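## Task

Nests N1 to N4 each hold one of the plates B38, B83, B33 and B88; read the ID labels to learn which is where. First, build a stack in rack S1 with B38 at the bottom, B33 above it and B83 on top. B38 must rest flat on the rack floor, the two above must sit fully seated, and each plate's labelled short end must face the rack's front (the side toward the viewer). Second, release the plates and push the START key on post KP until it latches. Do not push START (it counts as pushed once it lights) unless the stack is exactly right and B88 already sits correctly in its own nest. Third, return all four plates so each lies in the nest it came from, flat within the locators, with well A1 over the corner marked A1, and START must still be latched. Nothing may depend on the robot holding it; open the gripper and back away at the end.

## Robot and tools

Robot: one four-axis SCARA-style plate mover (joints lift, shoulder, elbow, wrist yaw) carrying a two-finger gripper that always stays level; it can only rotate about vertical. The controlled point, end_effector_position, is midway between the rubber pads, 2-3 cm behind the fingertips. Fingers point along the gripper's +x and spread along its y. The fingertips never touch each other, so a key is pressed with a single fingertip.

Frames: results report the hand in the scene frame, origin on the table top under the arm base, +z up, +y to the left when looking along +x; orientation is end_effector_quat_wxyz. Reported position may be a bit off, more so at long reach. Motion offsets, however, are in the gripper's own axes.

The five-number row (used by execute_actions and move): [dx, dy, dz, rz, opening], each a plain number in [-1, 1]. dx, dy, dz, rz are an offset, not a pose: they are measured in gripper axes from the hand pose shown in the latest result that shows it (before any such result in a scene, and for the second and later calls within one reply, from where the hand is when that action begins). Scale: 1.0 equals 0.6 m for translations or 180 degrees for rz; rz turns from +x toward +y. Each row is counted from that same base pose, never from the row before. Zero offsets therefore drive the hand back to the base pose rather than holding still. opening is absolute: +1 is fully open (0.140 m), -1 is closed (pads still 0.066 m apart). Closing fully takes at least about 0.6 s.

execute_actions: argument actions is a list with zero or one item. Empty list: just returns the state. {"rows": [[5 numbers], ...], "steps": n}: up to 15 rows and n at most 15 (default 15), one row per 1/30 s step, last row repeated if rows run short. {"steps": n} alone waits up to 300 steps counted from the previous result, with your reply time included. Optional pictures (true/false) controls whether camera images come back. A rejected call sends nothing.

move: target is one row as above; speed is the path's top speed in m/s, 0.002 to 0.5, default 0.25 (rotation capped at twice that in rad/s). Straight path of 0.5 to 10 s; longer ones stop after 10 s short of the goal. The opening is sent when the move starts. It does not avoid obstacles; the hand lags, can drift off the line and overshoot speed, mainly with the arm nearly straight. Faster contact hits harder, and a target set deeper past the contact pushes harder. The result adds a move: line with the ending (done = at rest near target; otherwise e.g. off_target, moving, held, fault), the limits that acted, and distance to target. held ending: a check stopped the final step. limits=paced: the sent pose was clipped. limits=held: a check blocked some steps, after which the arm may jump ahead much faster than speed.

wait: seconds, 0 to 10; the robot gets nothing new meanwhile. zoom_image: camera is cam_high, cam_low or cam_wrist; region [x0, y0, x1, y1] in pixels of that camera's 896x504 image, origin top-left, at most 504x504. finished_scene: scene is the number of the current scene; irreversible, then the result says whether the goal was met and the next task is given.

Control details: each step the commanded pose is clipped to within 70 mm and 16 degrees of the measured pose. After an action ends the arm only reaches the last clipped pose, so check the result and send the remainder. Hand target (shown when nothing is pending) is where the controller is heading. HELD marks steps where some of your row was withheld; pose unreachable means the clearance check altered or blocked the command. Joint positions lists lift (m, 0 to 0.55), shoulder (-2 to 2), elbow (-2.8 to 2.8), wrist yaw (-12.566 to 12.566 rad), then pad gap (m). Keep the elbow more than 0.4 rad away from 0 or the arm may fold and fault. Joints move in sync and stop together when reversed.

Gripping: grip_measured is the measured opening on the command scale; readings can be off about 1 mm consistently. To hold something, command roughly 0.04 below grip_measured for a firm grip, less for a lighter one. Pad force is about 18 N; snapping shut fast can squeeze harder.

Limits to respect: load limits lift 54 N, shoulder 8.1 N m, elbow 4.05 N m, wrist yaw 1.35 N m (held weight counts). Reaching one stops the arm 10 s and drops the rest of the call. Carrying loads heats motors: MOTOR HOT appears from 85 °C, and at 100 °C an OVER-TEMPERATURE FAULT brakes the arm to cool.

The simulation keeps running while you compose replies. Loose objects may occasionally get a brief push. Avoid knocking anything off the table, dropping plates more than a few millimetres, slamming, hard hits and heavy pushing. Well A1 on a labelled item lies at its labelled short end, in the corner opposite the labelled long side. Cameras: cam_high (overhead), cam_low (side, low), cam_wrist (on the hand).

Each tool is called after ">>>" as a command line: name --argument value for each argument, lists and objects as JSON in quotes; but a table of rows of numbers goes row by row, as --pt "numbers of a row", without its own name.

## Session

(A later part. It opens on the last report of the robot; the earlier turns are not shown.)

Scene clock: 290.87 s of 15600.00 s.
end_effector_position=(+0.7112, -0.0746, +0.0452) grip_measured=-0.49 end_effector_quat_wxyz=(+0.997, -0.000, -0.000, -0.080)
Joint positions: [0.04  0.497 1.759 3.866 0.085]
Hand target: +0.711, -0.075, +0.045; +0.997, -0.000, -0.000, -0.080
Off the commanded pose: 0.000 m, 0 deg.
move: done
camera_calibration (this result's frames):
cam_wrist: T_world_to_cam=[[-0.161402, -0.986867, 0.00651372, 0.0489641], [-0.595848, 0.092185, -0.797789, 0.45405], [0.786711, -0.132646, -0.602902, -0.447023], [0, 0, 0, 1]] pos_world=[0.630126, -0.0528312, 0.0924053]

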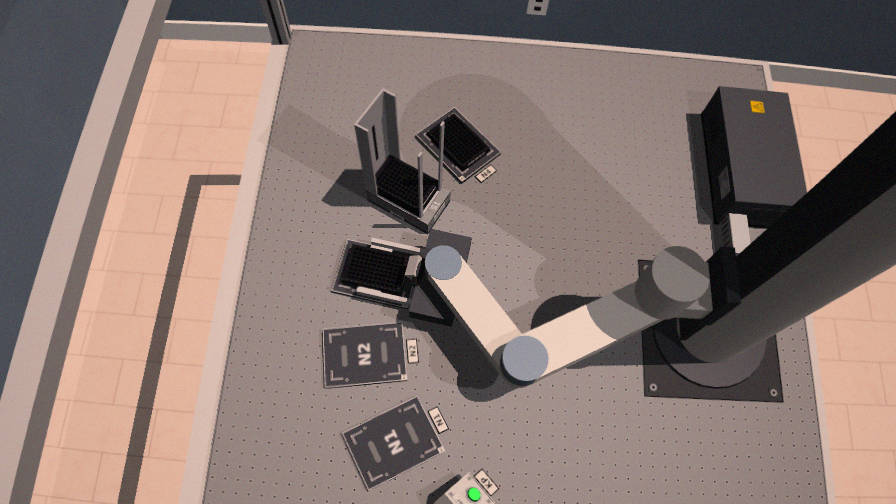

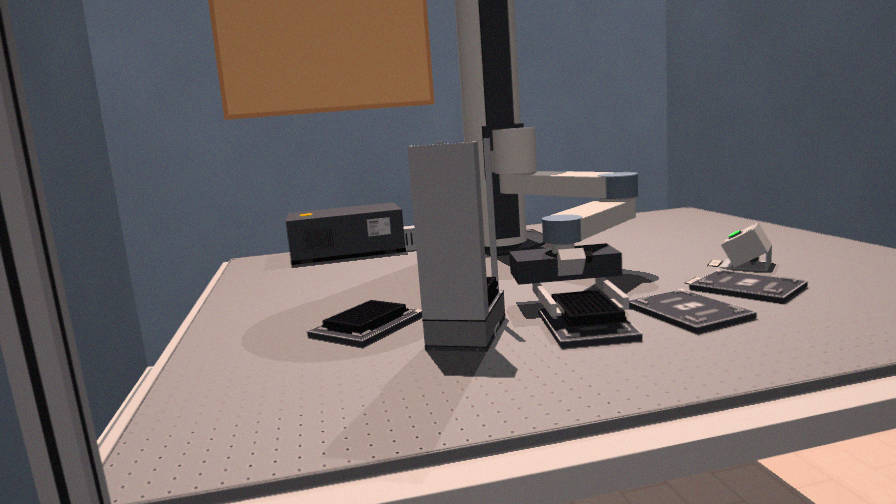

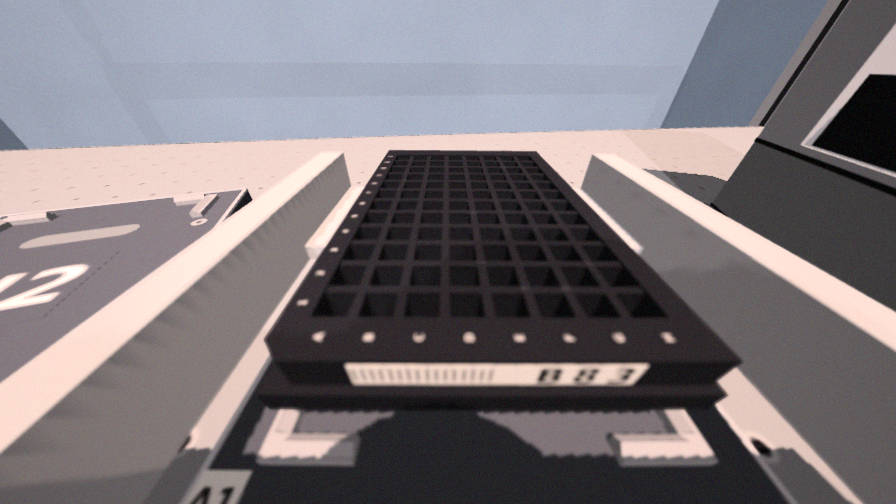

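>>> move --target '[0,0,-0.023,0,-0.6]' --speed 0.008

>>> move --target '[0,0,0,0,0.2]'

>>> move --target '[0,0,0.085,0,0.2]'

>>> move --target '[-0.33,0,0,0,0.2]'

Scene clock: 295.97 s of 15600.00 s.
end_effector_position=(+0.7112, -0.0746, +0.0314) grip_measured=-0.49 end_effector_quat_wxyz=(+0.997, -0.000, -0.000, -0.081)
Joint positions: [0.026 0.497 1.759 3.865 0.085]
Hand target: +0.711, -0.075, +0.031; +0.997, -0.000, -0.000, -0.080
Off the commanded pose: 0.000 m, 0 deg.
After step 90, 0.17 s passed at rest.
move: done
camera_calibration (this result's frames):
cam_wrist: T_world_to_cam=[[-0.161607, -0.986834, 0.00651372, 0.0491634], [-0.595829, 0.0923089, -0.797789, 0.443039], [0.786684, -0.132809, -0.602902, -0.455323], [0, 0, 0, 1]] pos_world=[0.630116, -0.0528514, 0.0786158]

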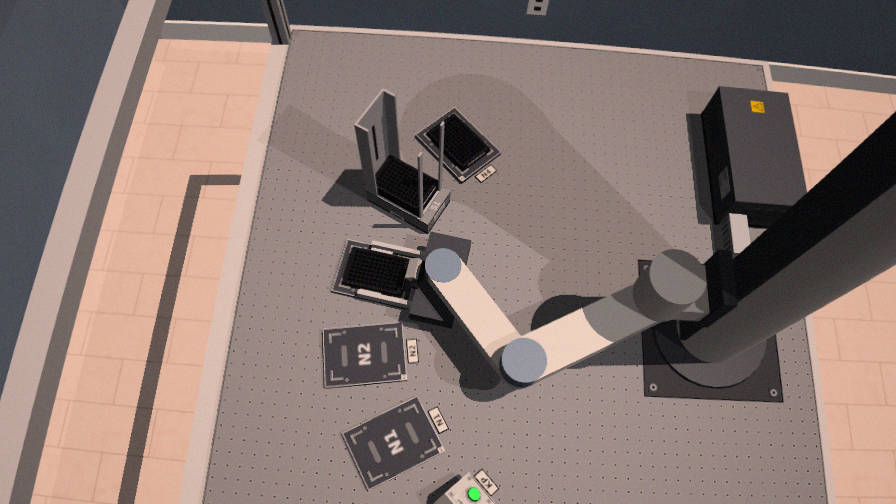

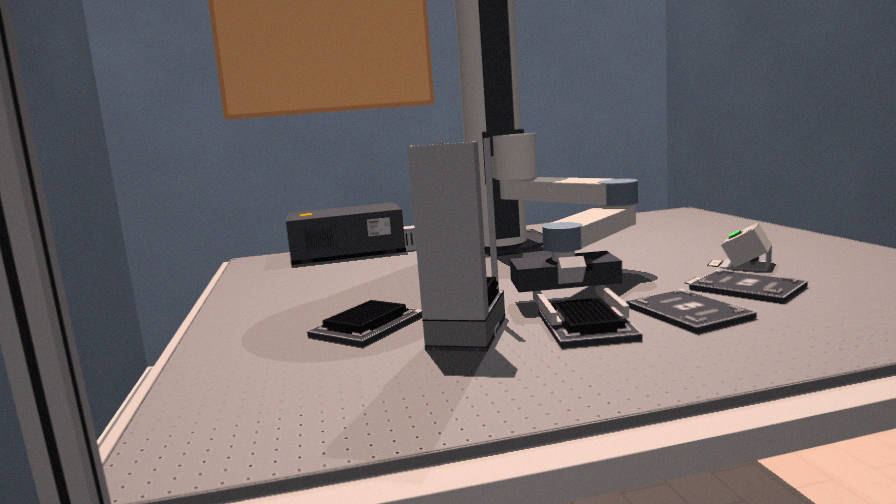

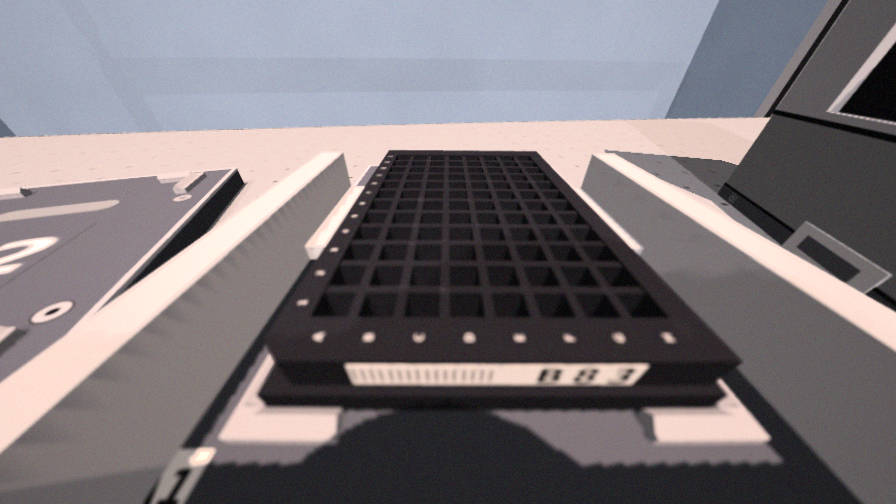

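Scene clock: 296.47 s of 15600.00 s.
end_effector_position=(+0.7112, -0.0746, +0.0314) grip_measured=+0.20 end_effector_quat_wxyz=(+0.997, -0.000, -0.000, -0.081)
Joint positions: [0.026 0.497 1.759 3.865 0.11 ]
Hand target: +0.711, -0.075, +0.031; +0.997, -0.000, -0.000, -0.081
Off the commanded pose: 0.000 m, 0 deg.
move: done
camera_calibration (this result's frames):
cam_wrist: T_world_to_cam=[[-0.161605, -0.986834, 0.00651372, 0.0491625], [-0.595829, 0.092308, -0.797789, 0.443039], [0.786684, -0.132808, -0.602902, -0.455323], [0, 0, 0, 1]] pos_world=[0.630116, -0.0528513, 0.0786158]

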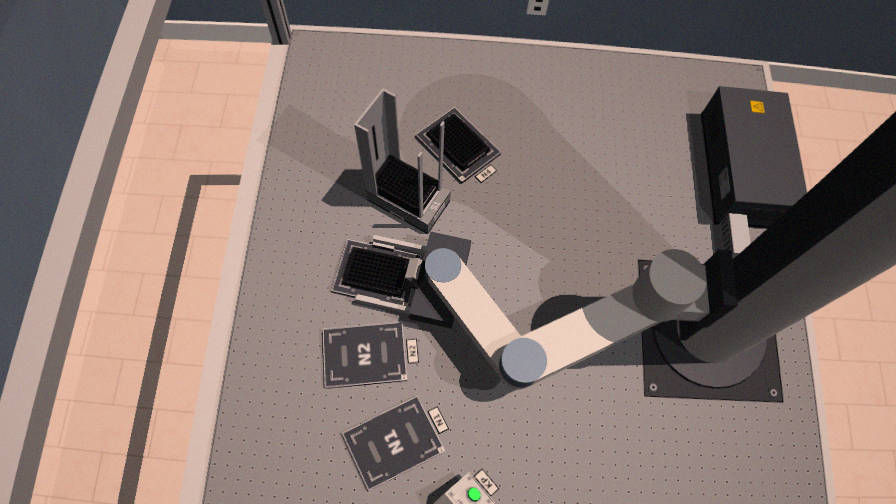

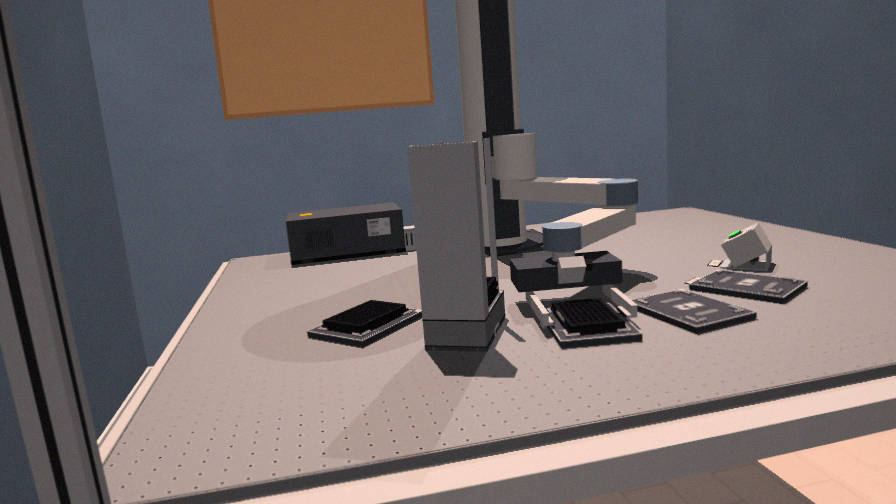

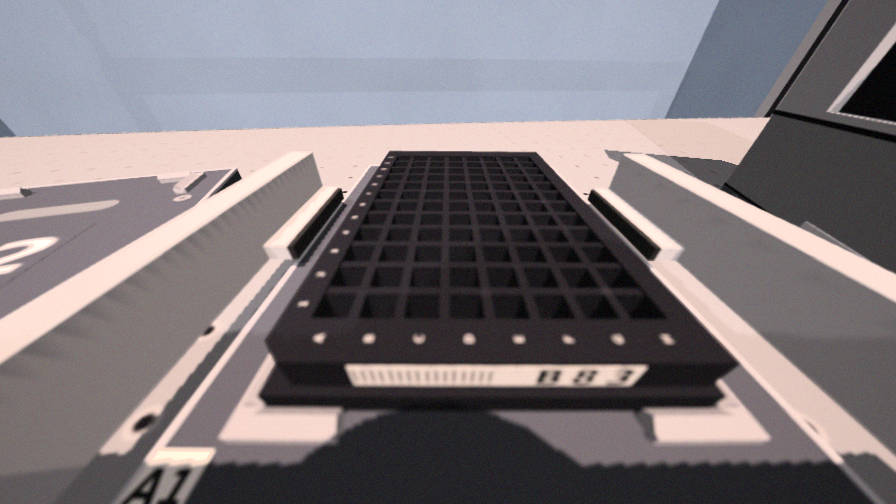

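Scene clock: 297.20 s of 15600.00 s.
end_effector_position=(+0.7112, -0.0746, +0.0825) grip_measured=+0.20 end_effector_quat_wxyz=(+0.997, -0.000, -0.000, -0.081)
Joint positions: [0.077 0.497 1.759 3.865 0.11 ]
Hand target: +0.711, -0.075, +0.082; +0.997, -0.000, -0.000, -0.081
Off the commanded pose: 0.000 m, 0 deg.
move: done
camera_calibration (this result's frames):
cam_wrist: T_world_to_cam=[[-0.16157, -0.98684, 0.00651372, 0.0488158], [-0.595832, 0.0922868, -0.797789, 0.483783], [0.786688, -0.13278, -0.602902, -0.42454], [0, 0, 0, 1]] pos_world=[0.630122, -0.0528439, 0.129683]

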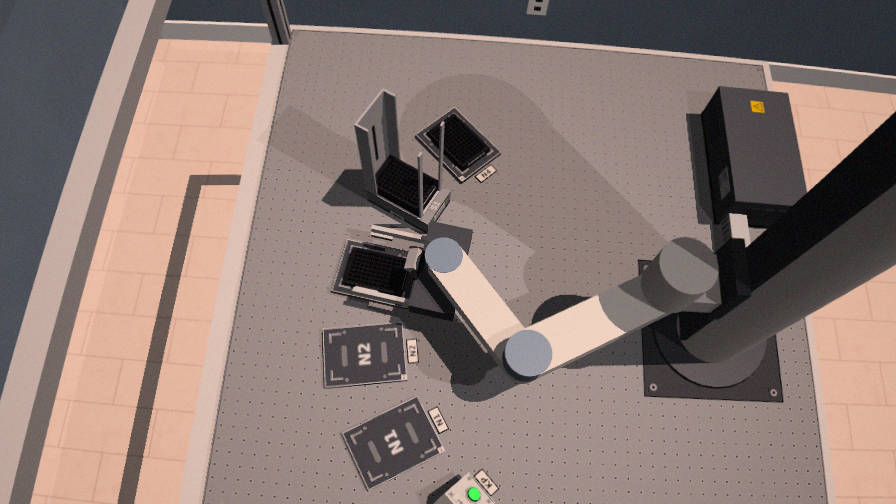

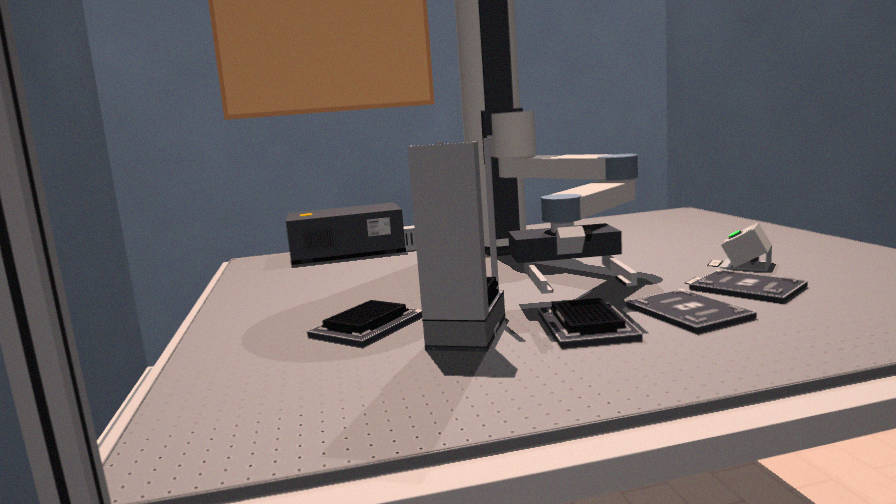

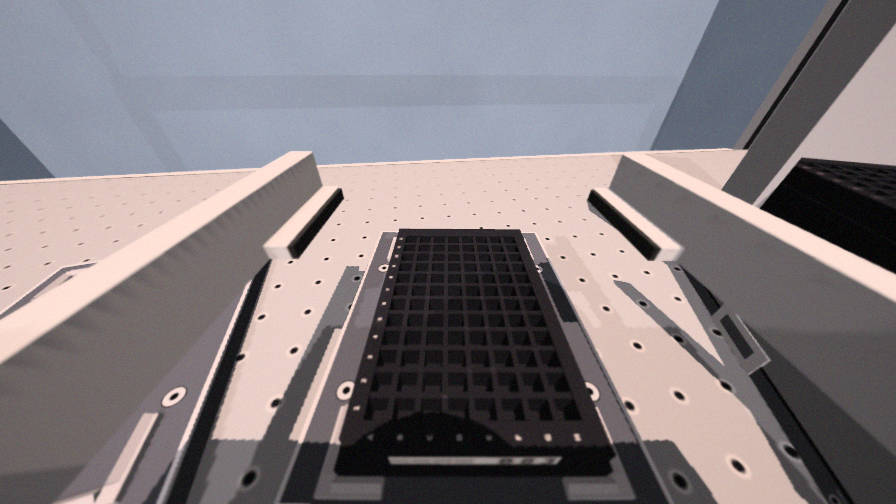

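Scene clock: 298.37 s of 15600.00 s.
end_effector_position=(+0.5158, -0.0429, +0.0825) grip_measured=+0.20 end_effector_quat_wxyz=(+0.997, -0.000, -0.000, -0.081)
Joint positions: [0.077 0.893 0.791 4.438 0.11 ]
Hand target: +0.516, -0.043, +0.082; +0.997, -0.000, -0.000, -0.081
Off the commanded pose: 0.000 m, 0 deg.
move: done
camera_calibration (this result's frames):
cam_wrist: T_world_to_cam=[[-0.161738, -0.986812, 0.00651372, 0.0486332], [-0.595817, 0.0923881, -0.797789, 0.364377], [0.786666, -0.132914, -0.602902, -0.266562], [0, 0, 0, 1]] pos_world=[0.434663, -0.0211021, 0.129669]

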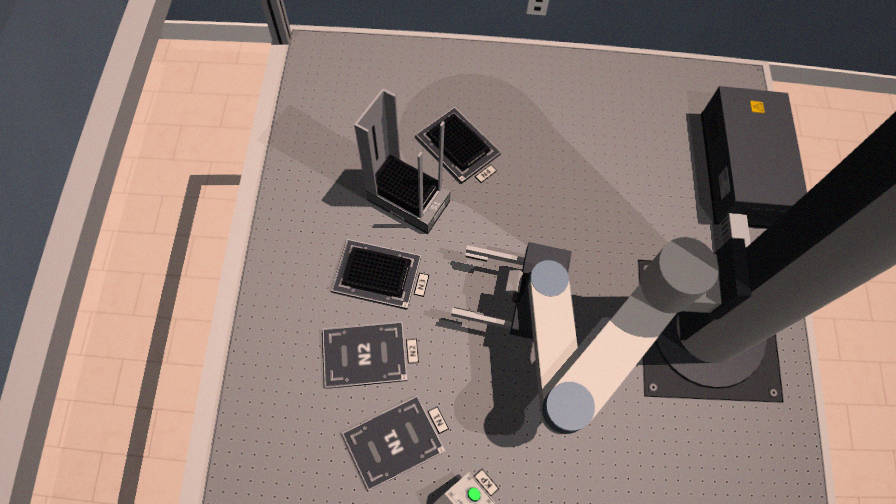

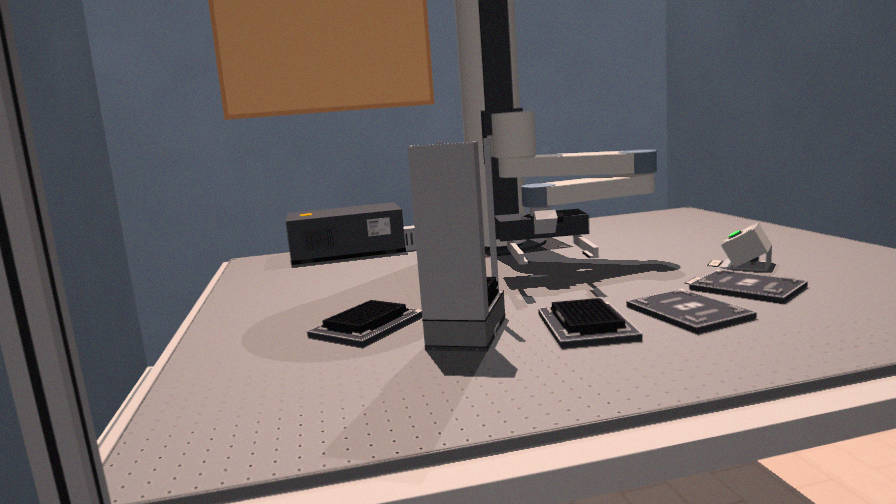

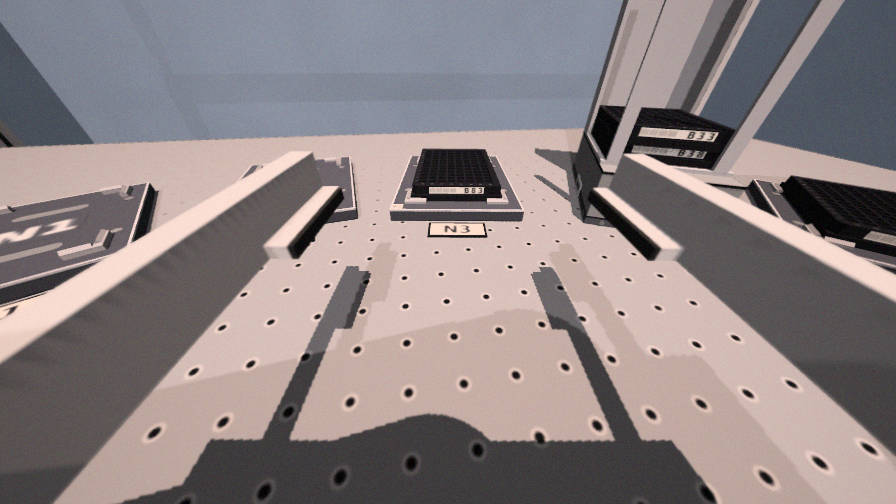

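>>> move --target '[0.0385,-0.2263,0,-0.1009,0.2]'

>>> move --target '[0.283,0,0,0,0.2]' --speed 0.12

Scene clock: 302.60 s of 15600.00 s.
end_effector_position=(+0.5168, -0.1807, +0.0825) grip_measured=+0.20 end_effector_quat_wxyz=(+0.972, -0.000, -0.000, -0.237)
Joint positions: [0.077 0.448 0.977 4.38  0.11 ]
Hand target: +0.517, -0.181, +0.082; +0.972, -0.000, -0.000, -0.237
Off the commanded pose: 0.000 m, 0 deg.
After step 90, 0.20 s passed at rest.
move: done
camera_calibration (this result's frames):
cam_wrist: T_world_to_cam=[[-0.461268, -0.887237, 0.00651372, 0.0855982], [-0.537337, 0.273501, -0.797789, 0.380205], [0.706046, -0.371495, -0.602902, -0.287107], [0, 0, 0, 1]] pos_world=[0.446492, -0.134699, 0.129669]

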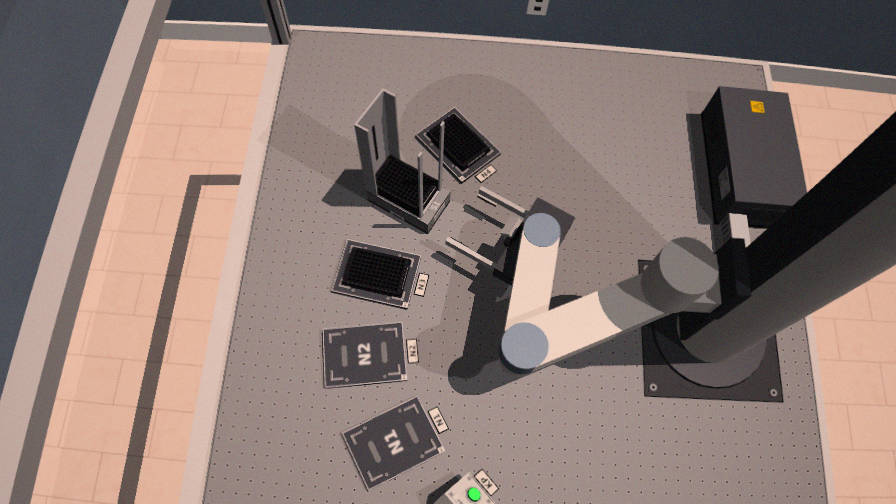

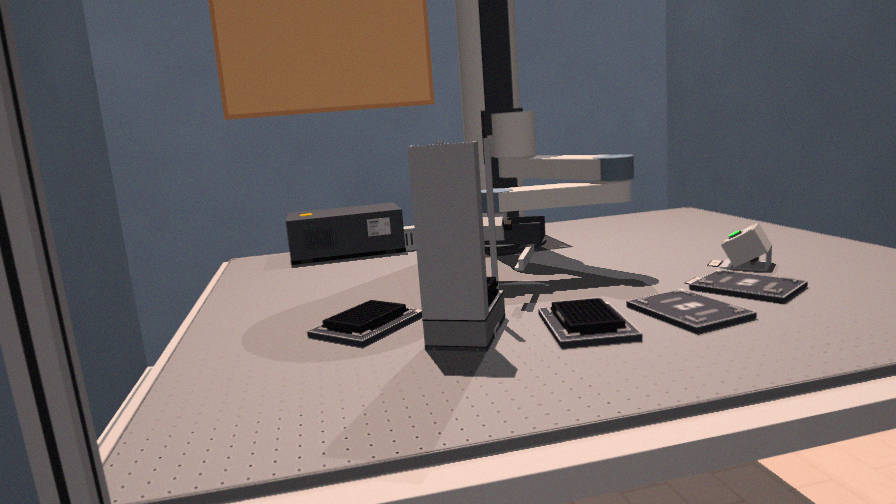

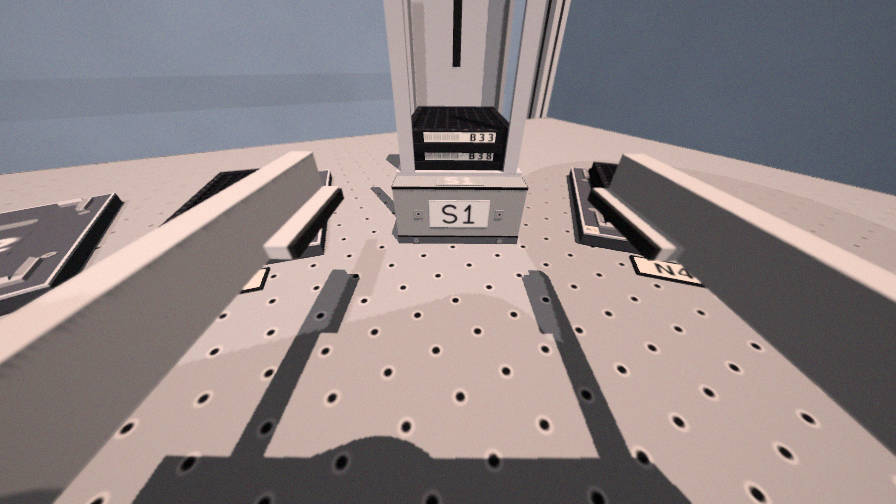

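Scene clock: 304.33 s of 15600.00 s.
end_effector_position=(+0.6675, -0.2588, +0.0825) grip_measured=+0.20 end_effector_quat_wxyz=(+0.972, -0.000, -0.000, -0.237)
Joint positions: [0.077 0.101 1.853 3.851 0.11 ]
Hand target: +0.668, -0.259, +0.082; +0.972, -0.000, -0.000, -0.237
Off the commanded pose: 0.000 m, 0 deg.
move: done
camera_calibration (this result's frames):
cam_wrist: T_world_to_cam=[[-0.461093, -0.887328, 0.00651372, 0.0857034], [-0.537391, 0.273394, -0.797789, 0.482585], [0.70612, -0.371355, -0.602902, -0.422576], [0, 0, 0, 1]] pos_world=[0.597243, -0.212814, 0.12967]

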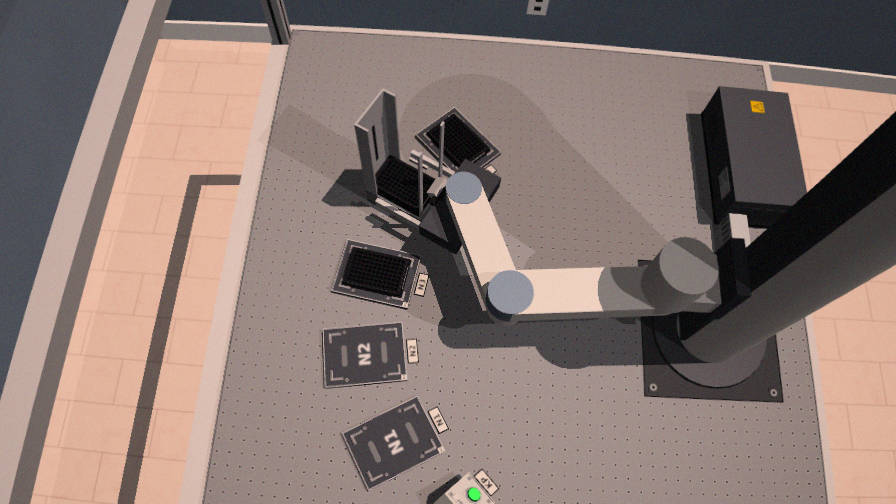

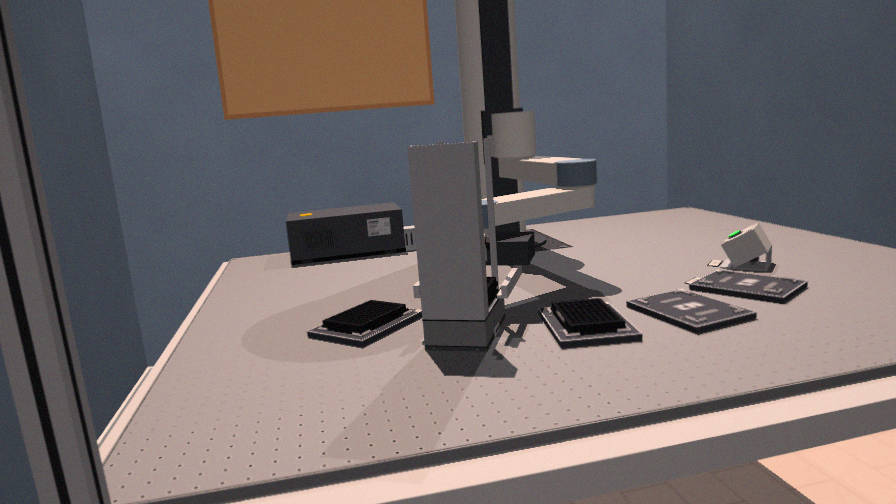

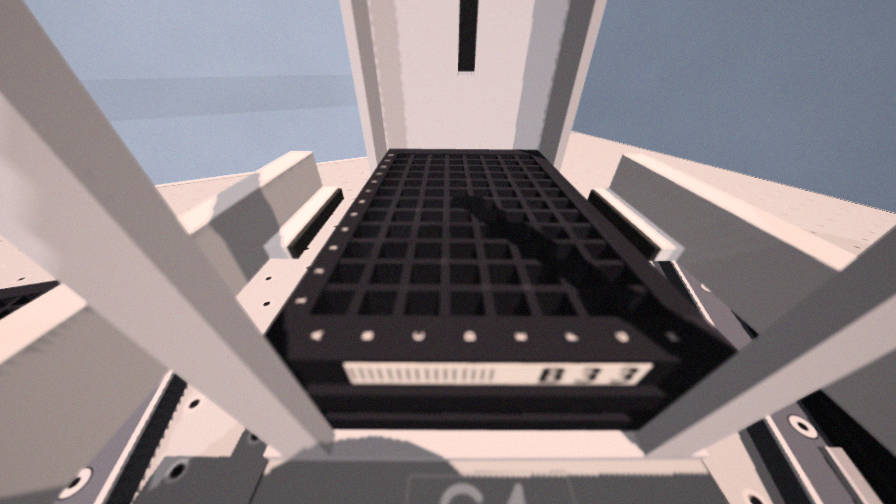

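>>> move --target '[0,0,0,0,-0.6]'

>>> move --target '[0,0,0.433,0,-0.6]' --speed 0.1

>>> move --target '[-0.4369,0.7642,0,0.3234,-0.6]' --speed 0.2

>>> move --target '[0,0,-0.495,0,-0.6]' --speed 0.2

Scene clock: 309.47 s of 15600.00 s.
end_effector_position=(+0.6675, -0.2588, +0.0825) grip_measured=-0.49 end_effector_quat_wxyz=(+0.972, -0.000, -0.000, -0.237)
Joint positions: [0.077 0.101 1.853 3.851 0.085]
Hand target: +0.668, -0.259, +0.082; +0.972, -0.000, -0.000, -0.237
Off the commanded pose: 0.000 m, 0 deg.
After step 90, 1.43 s passed at rest.
move: done
camera_calibration (this result's frames):
cam_wrist: T_world_to_cam=[[-0.461104, -0.887322, 0.00651372, 0.0857091], [-0.537387, 0.273401, -0.797789, 0.482584], [0.706115, -0.371364, -0.602902, -0.422575], [0, 0, 0, 1]] pos_world=[0.597241, -0.212816, 0.12967]

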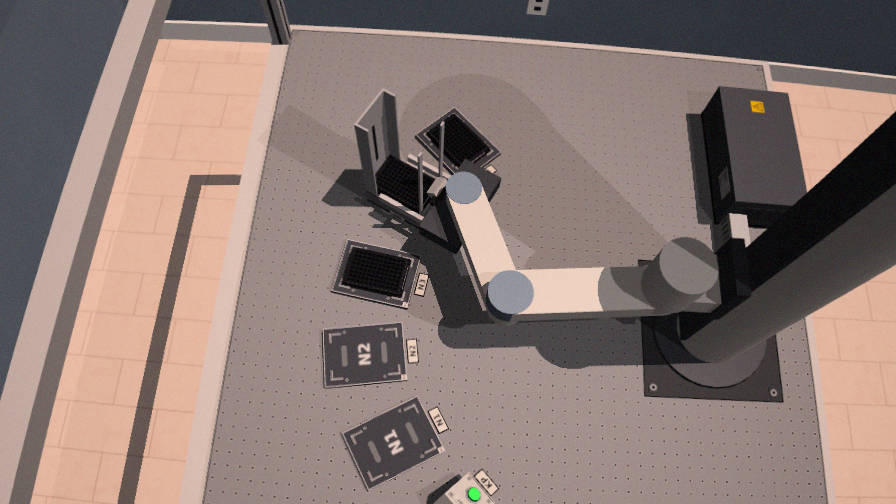

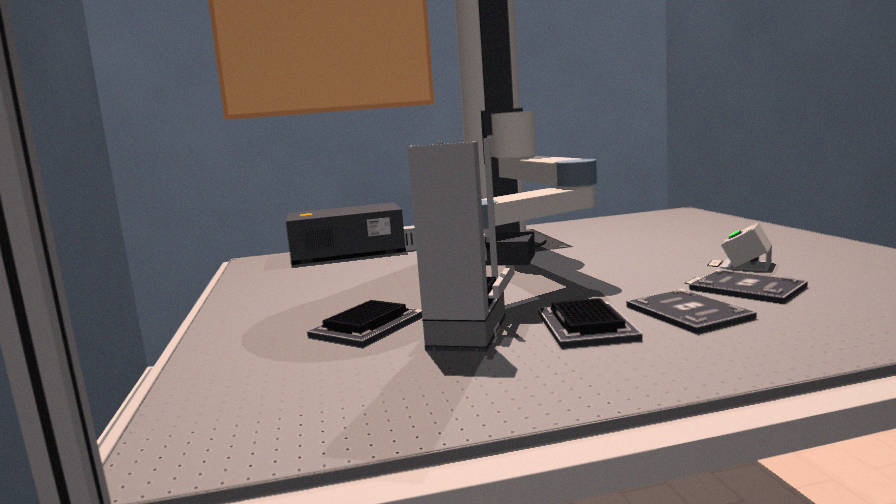

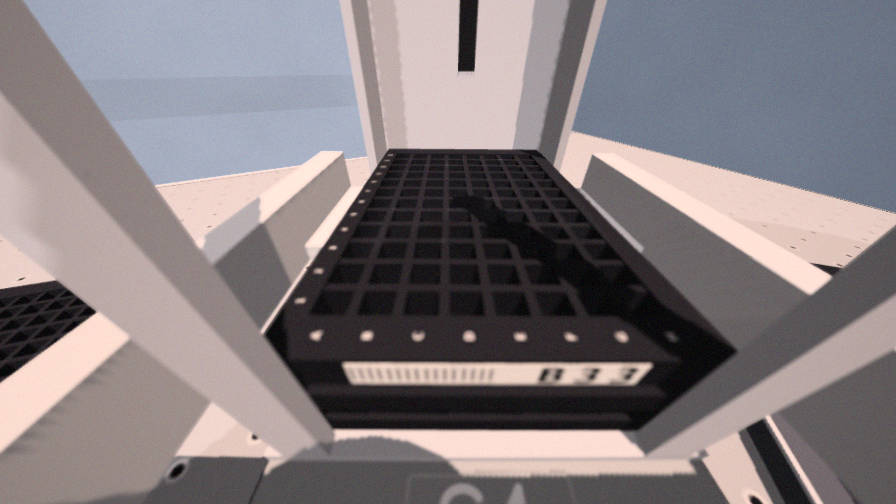

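Scene clock: 312.37 s of 15600.00 s.
end_effector_position=(+0.6675, -0.2588, +0.3423) grip_measured=-0.49 end_effector_quat_wxyz=(+0.972, -0.000, -0.000, -0.237)
Joint positions: [0.337 0.101 1.853 3.851 0.085]
Hand target: +0.668, -0.259, +0.342; +0.972, -0.000, -0.000, -0.237
Off the commanded pose: 0.000 m, 0 deg.
move: done
camera_calibration (this result's frames):
cam_wrist: T_world_to_cam=[[-0.461059, -0.887345, 0.00651372, 0.0839969], [-0.537401, 0.273374, -0.797789, 0.689898], [0.706133, -0.371328, -0.602902, -0.265916], [0, 0, 0, 1]] pos_world=[0.597252, -0.212808, 0.389524]

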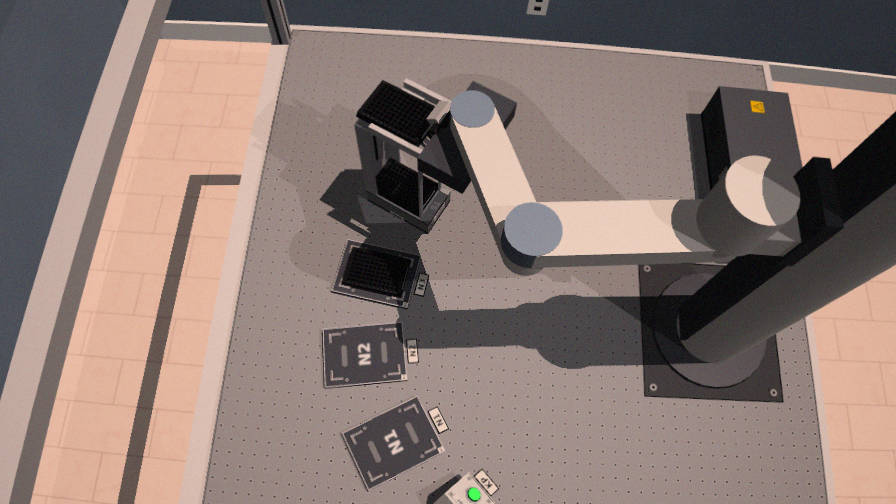

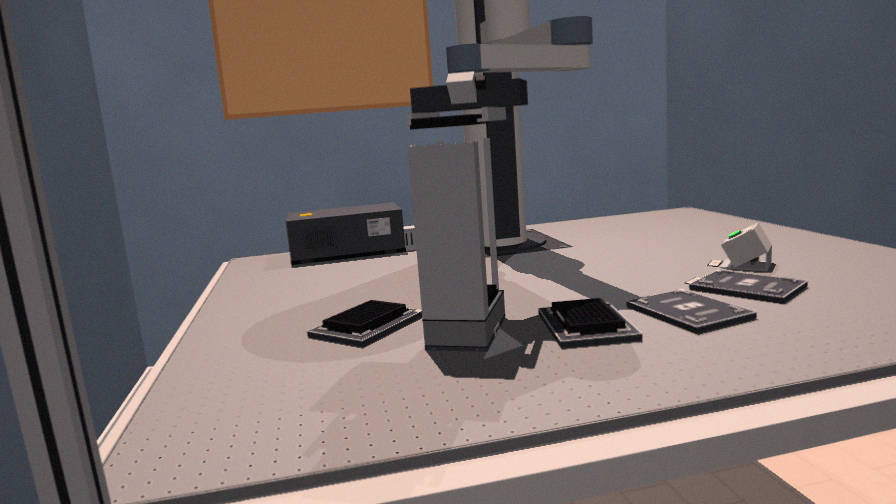

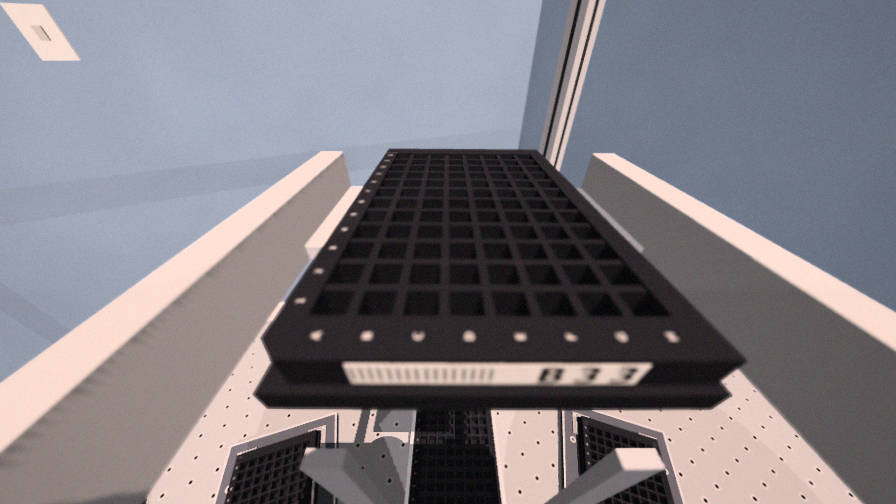

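Scene clock: 315.33 s of 15600.00 s.
end_effector_position=(+0.6456, +0.2691, +0.3423) grip_measured=-0.49 end_effector_quat_wxyz=(+0.964, -0.000, -0.000, +0.266)
Joint positions: [0.337 1.139 1.763 3.919 0.085]
Hand target: +0.646, +0.269, +0.342; +0.964, -0.000, -0.000, +0.266
Off the commanded pose: 0.000 m, 0 deg.
move: done
camera_calibration (this result's frames):
cam_wrist: T_world_to_cam=[[0.511845, -0.859053, 0.00651372, -0.0933793], [-0.515287, -0.31307, -0.797789, 0.677334], [0.687382, 0.404988, -0.602902, -0.251209], [0, 0, 0, 1]] pos_world=[0.569494, 0.233572, 0.389523]

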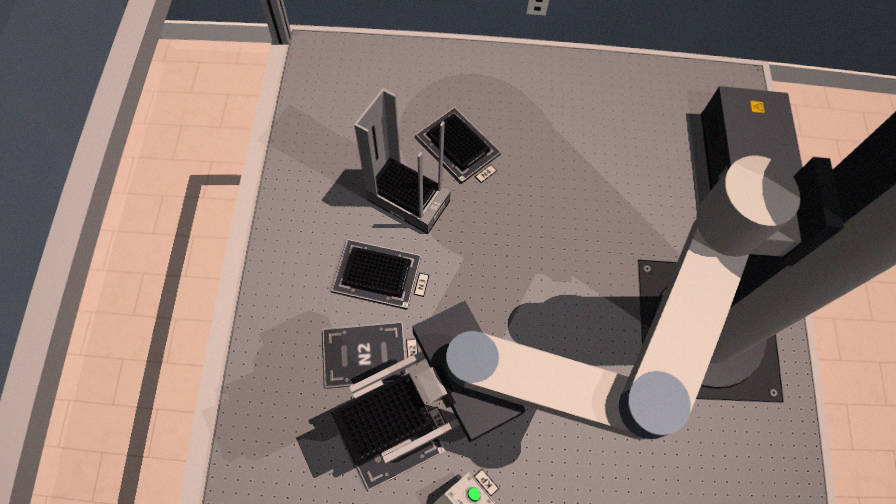

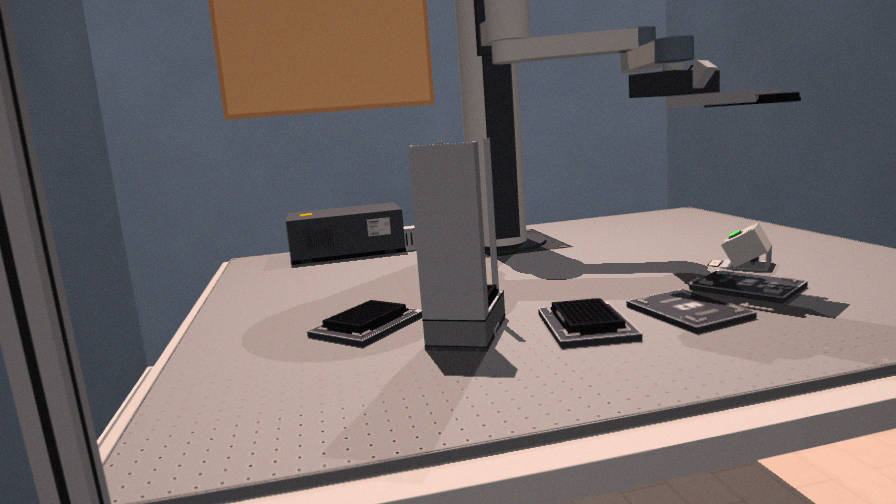

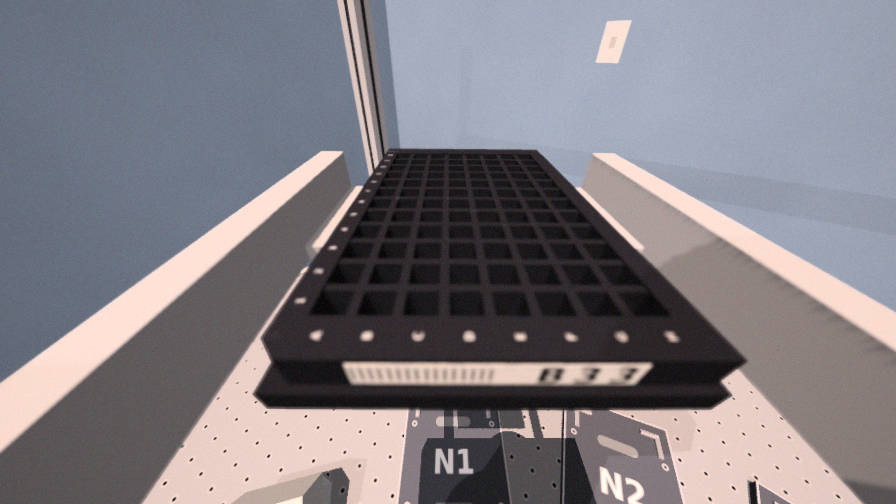

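Scene clock: 317.20 s of 15600.00 s.
end_effector_position=(+0.6456, +0.2691, +0.0452) grip_measured=-0.49 end_effector_quat_wxyz=(+0.964, -0.000, -0.000, +0.266)
Joint positions: [0.04  1.139 1.763 3.919 0.085]
Hand target: +0.646, +0.269, +0.045; +0.964, -0.000, -0.000, +0.266
Off the commanded pose: 0.000 m, 0 deg.
move: done
camera_calibration (this result's frames):
cam_wrist: T_world_to_cam=[[0.511823, -0.859066, 0.00651372, -0.091435], [-0.515295, -0.313057, -0.797789, 0.440327], [0.687392, 0.40497, -0.602902, -0.430318], [0, 0, 0, 1]] pos_world=[0.569494, 0.233565, 0.0924437]

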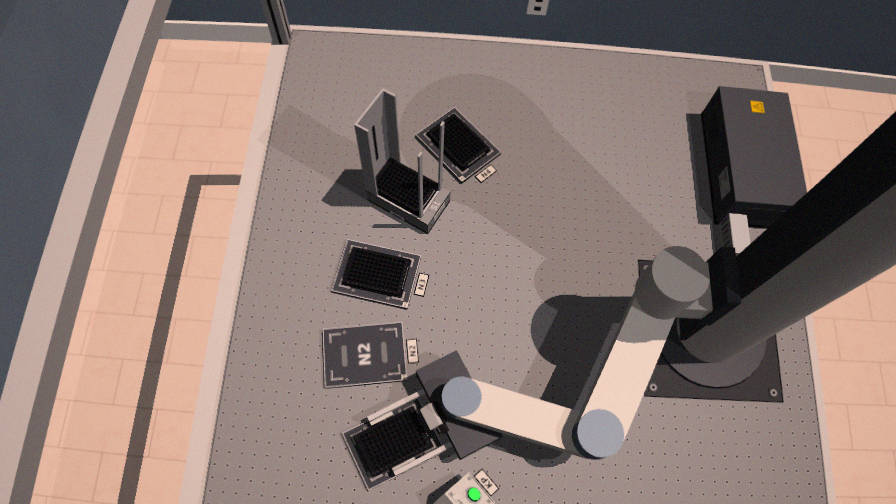

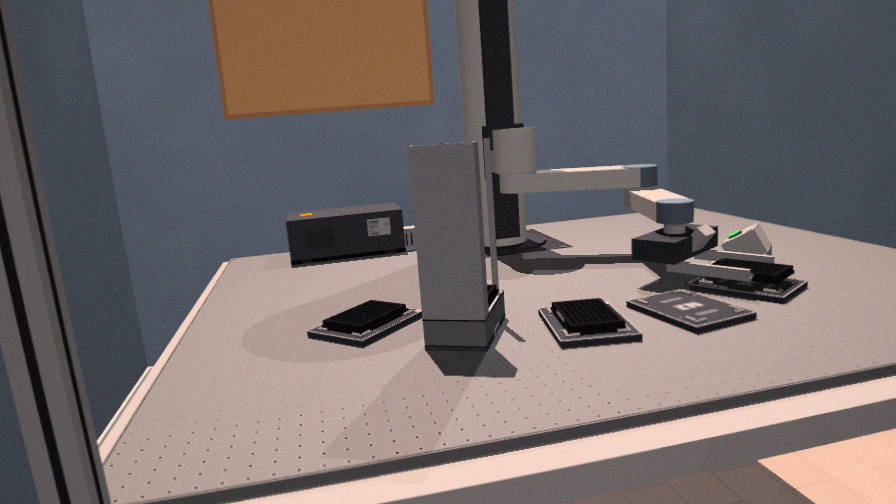

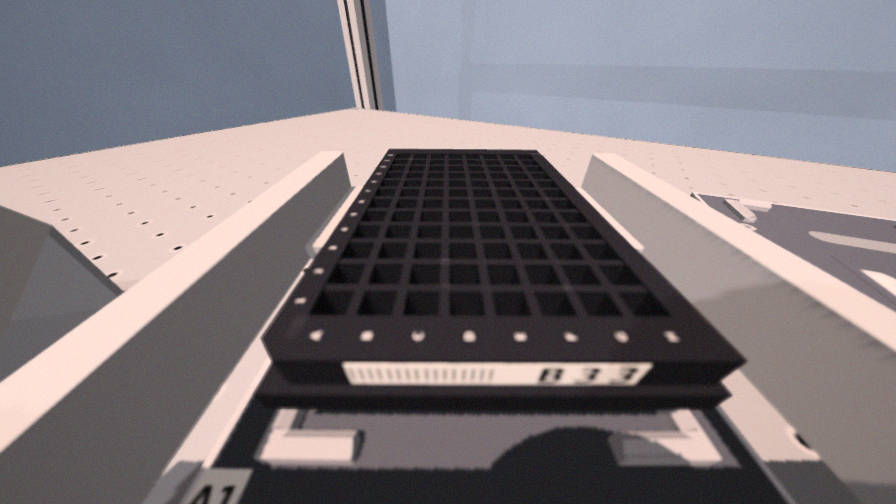

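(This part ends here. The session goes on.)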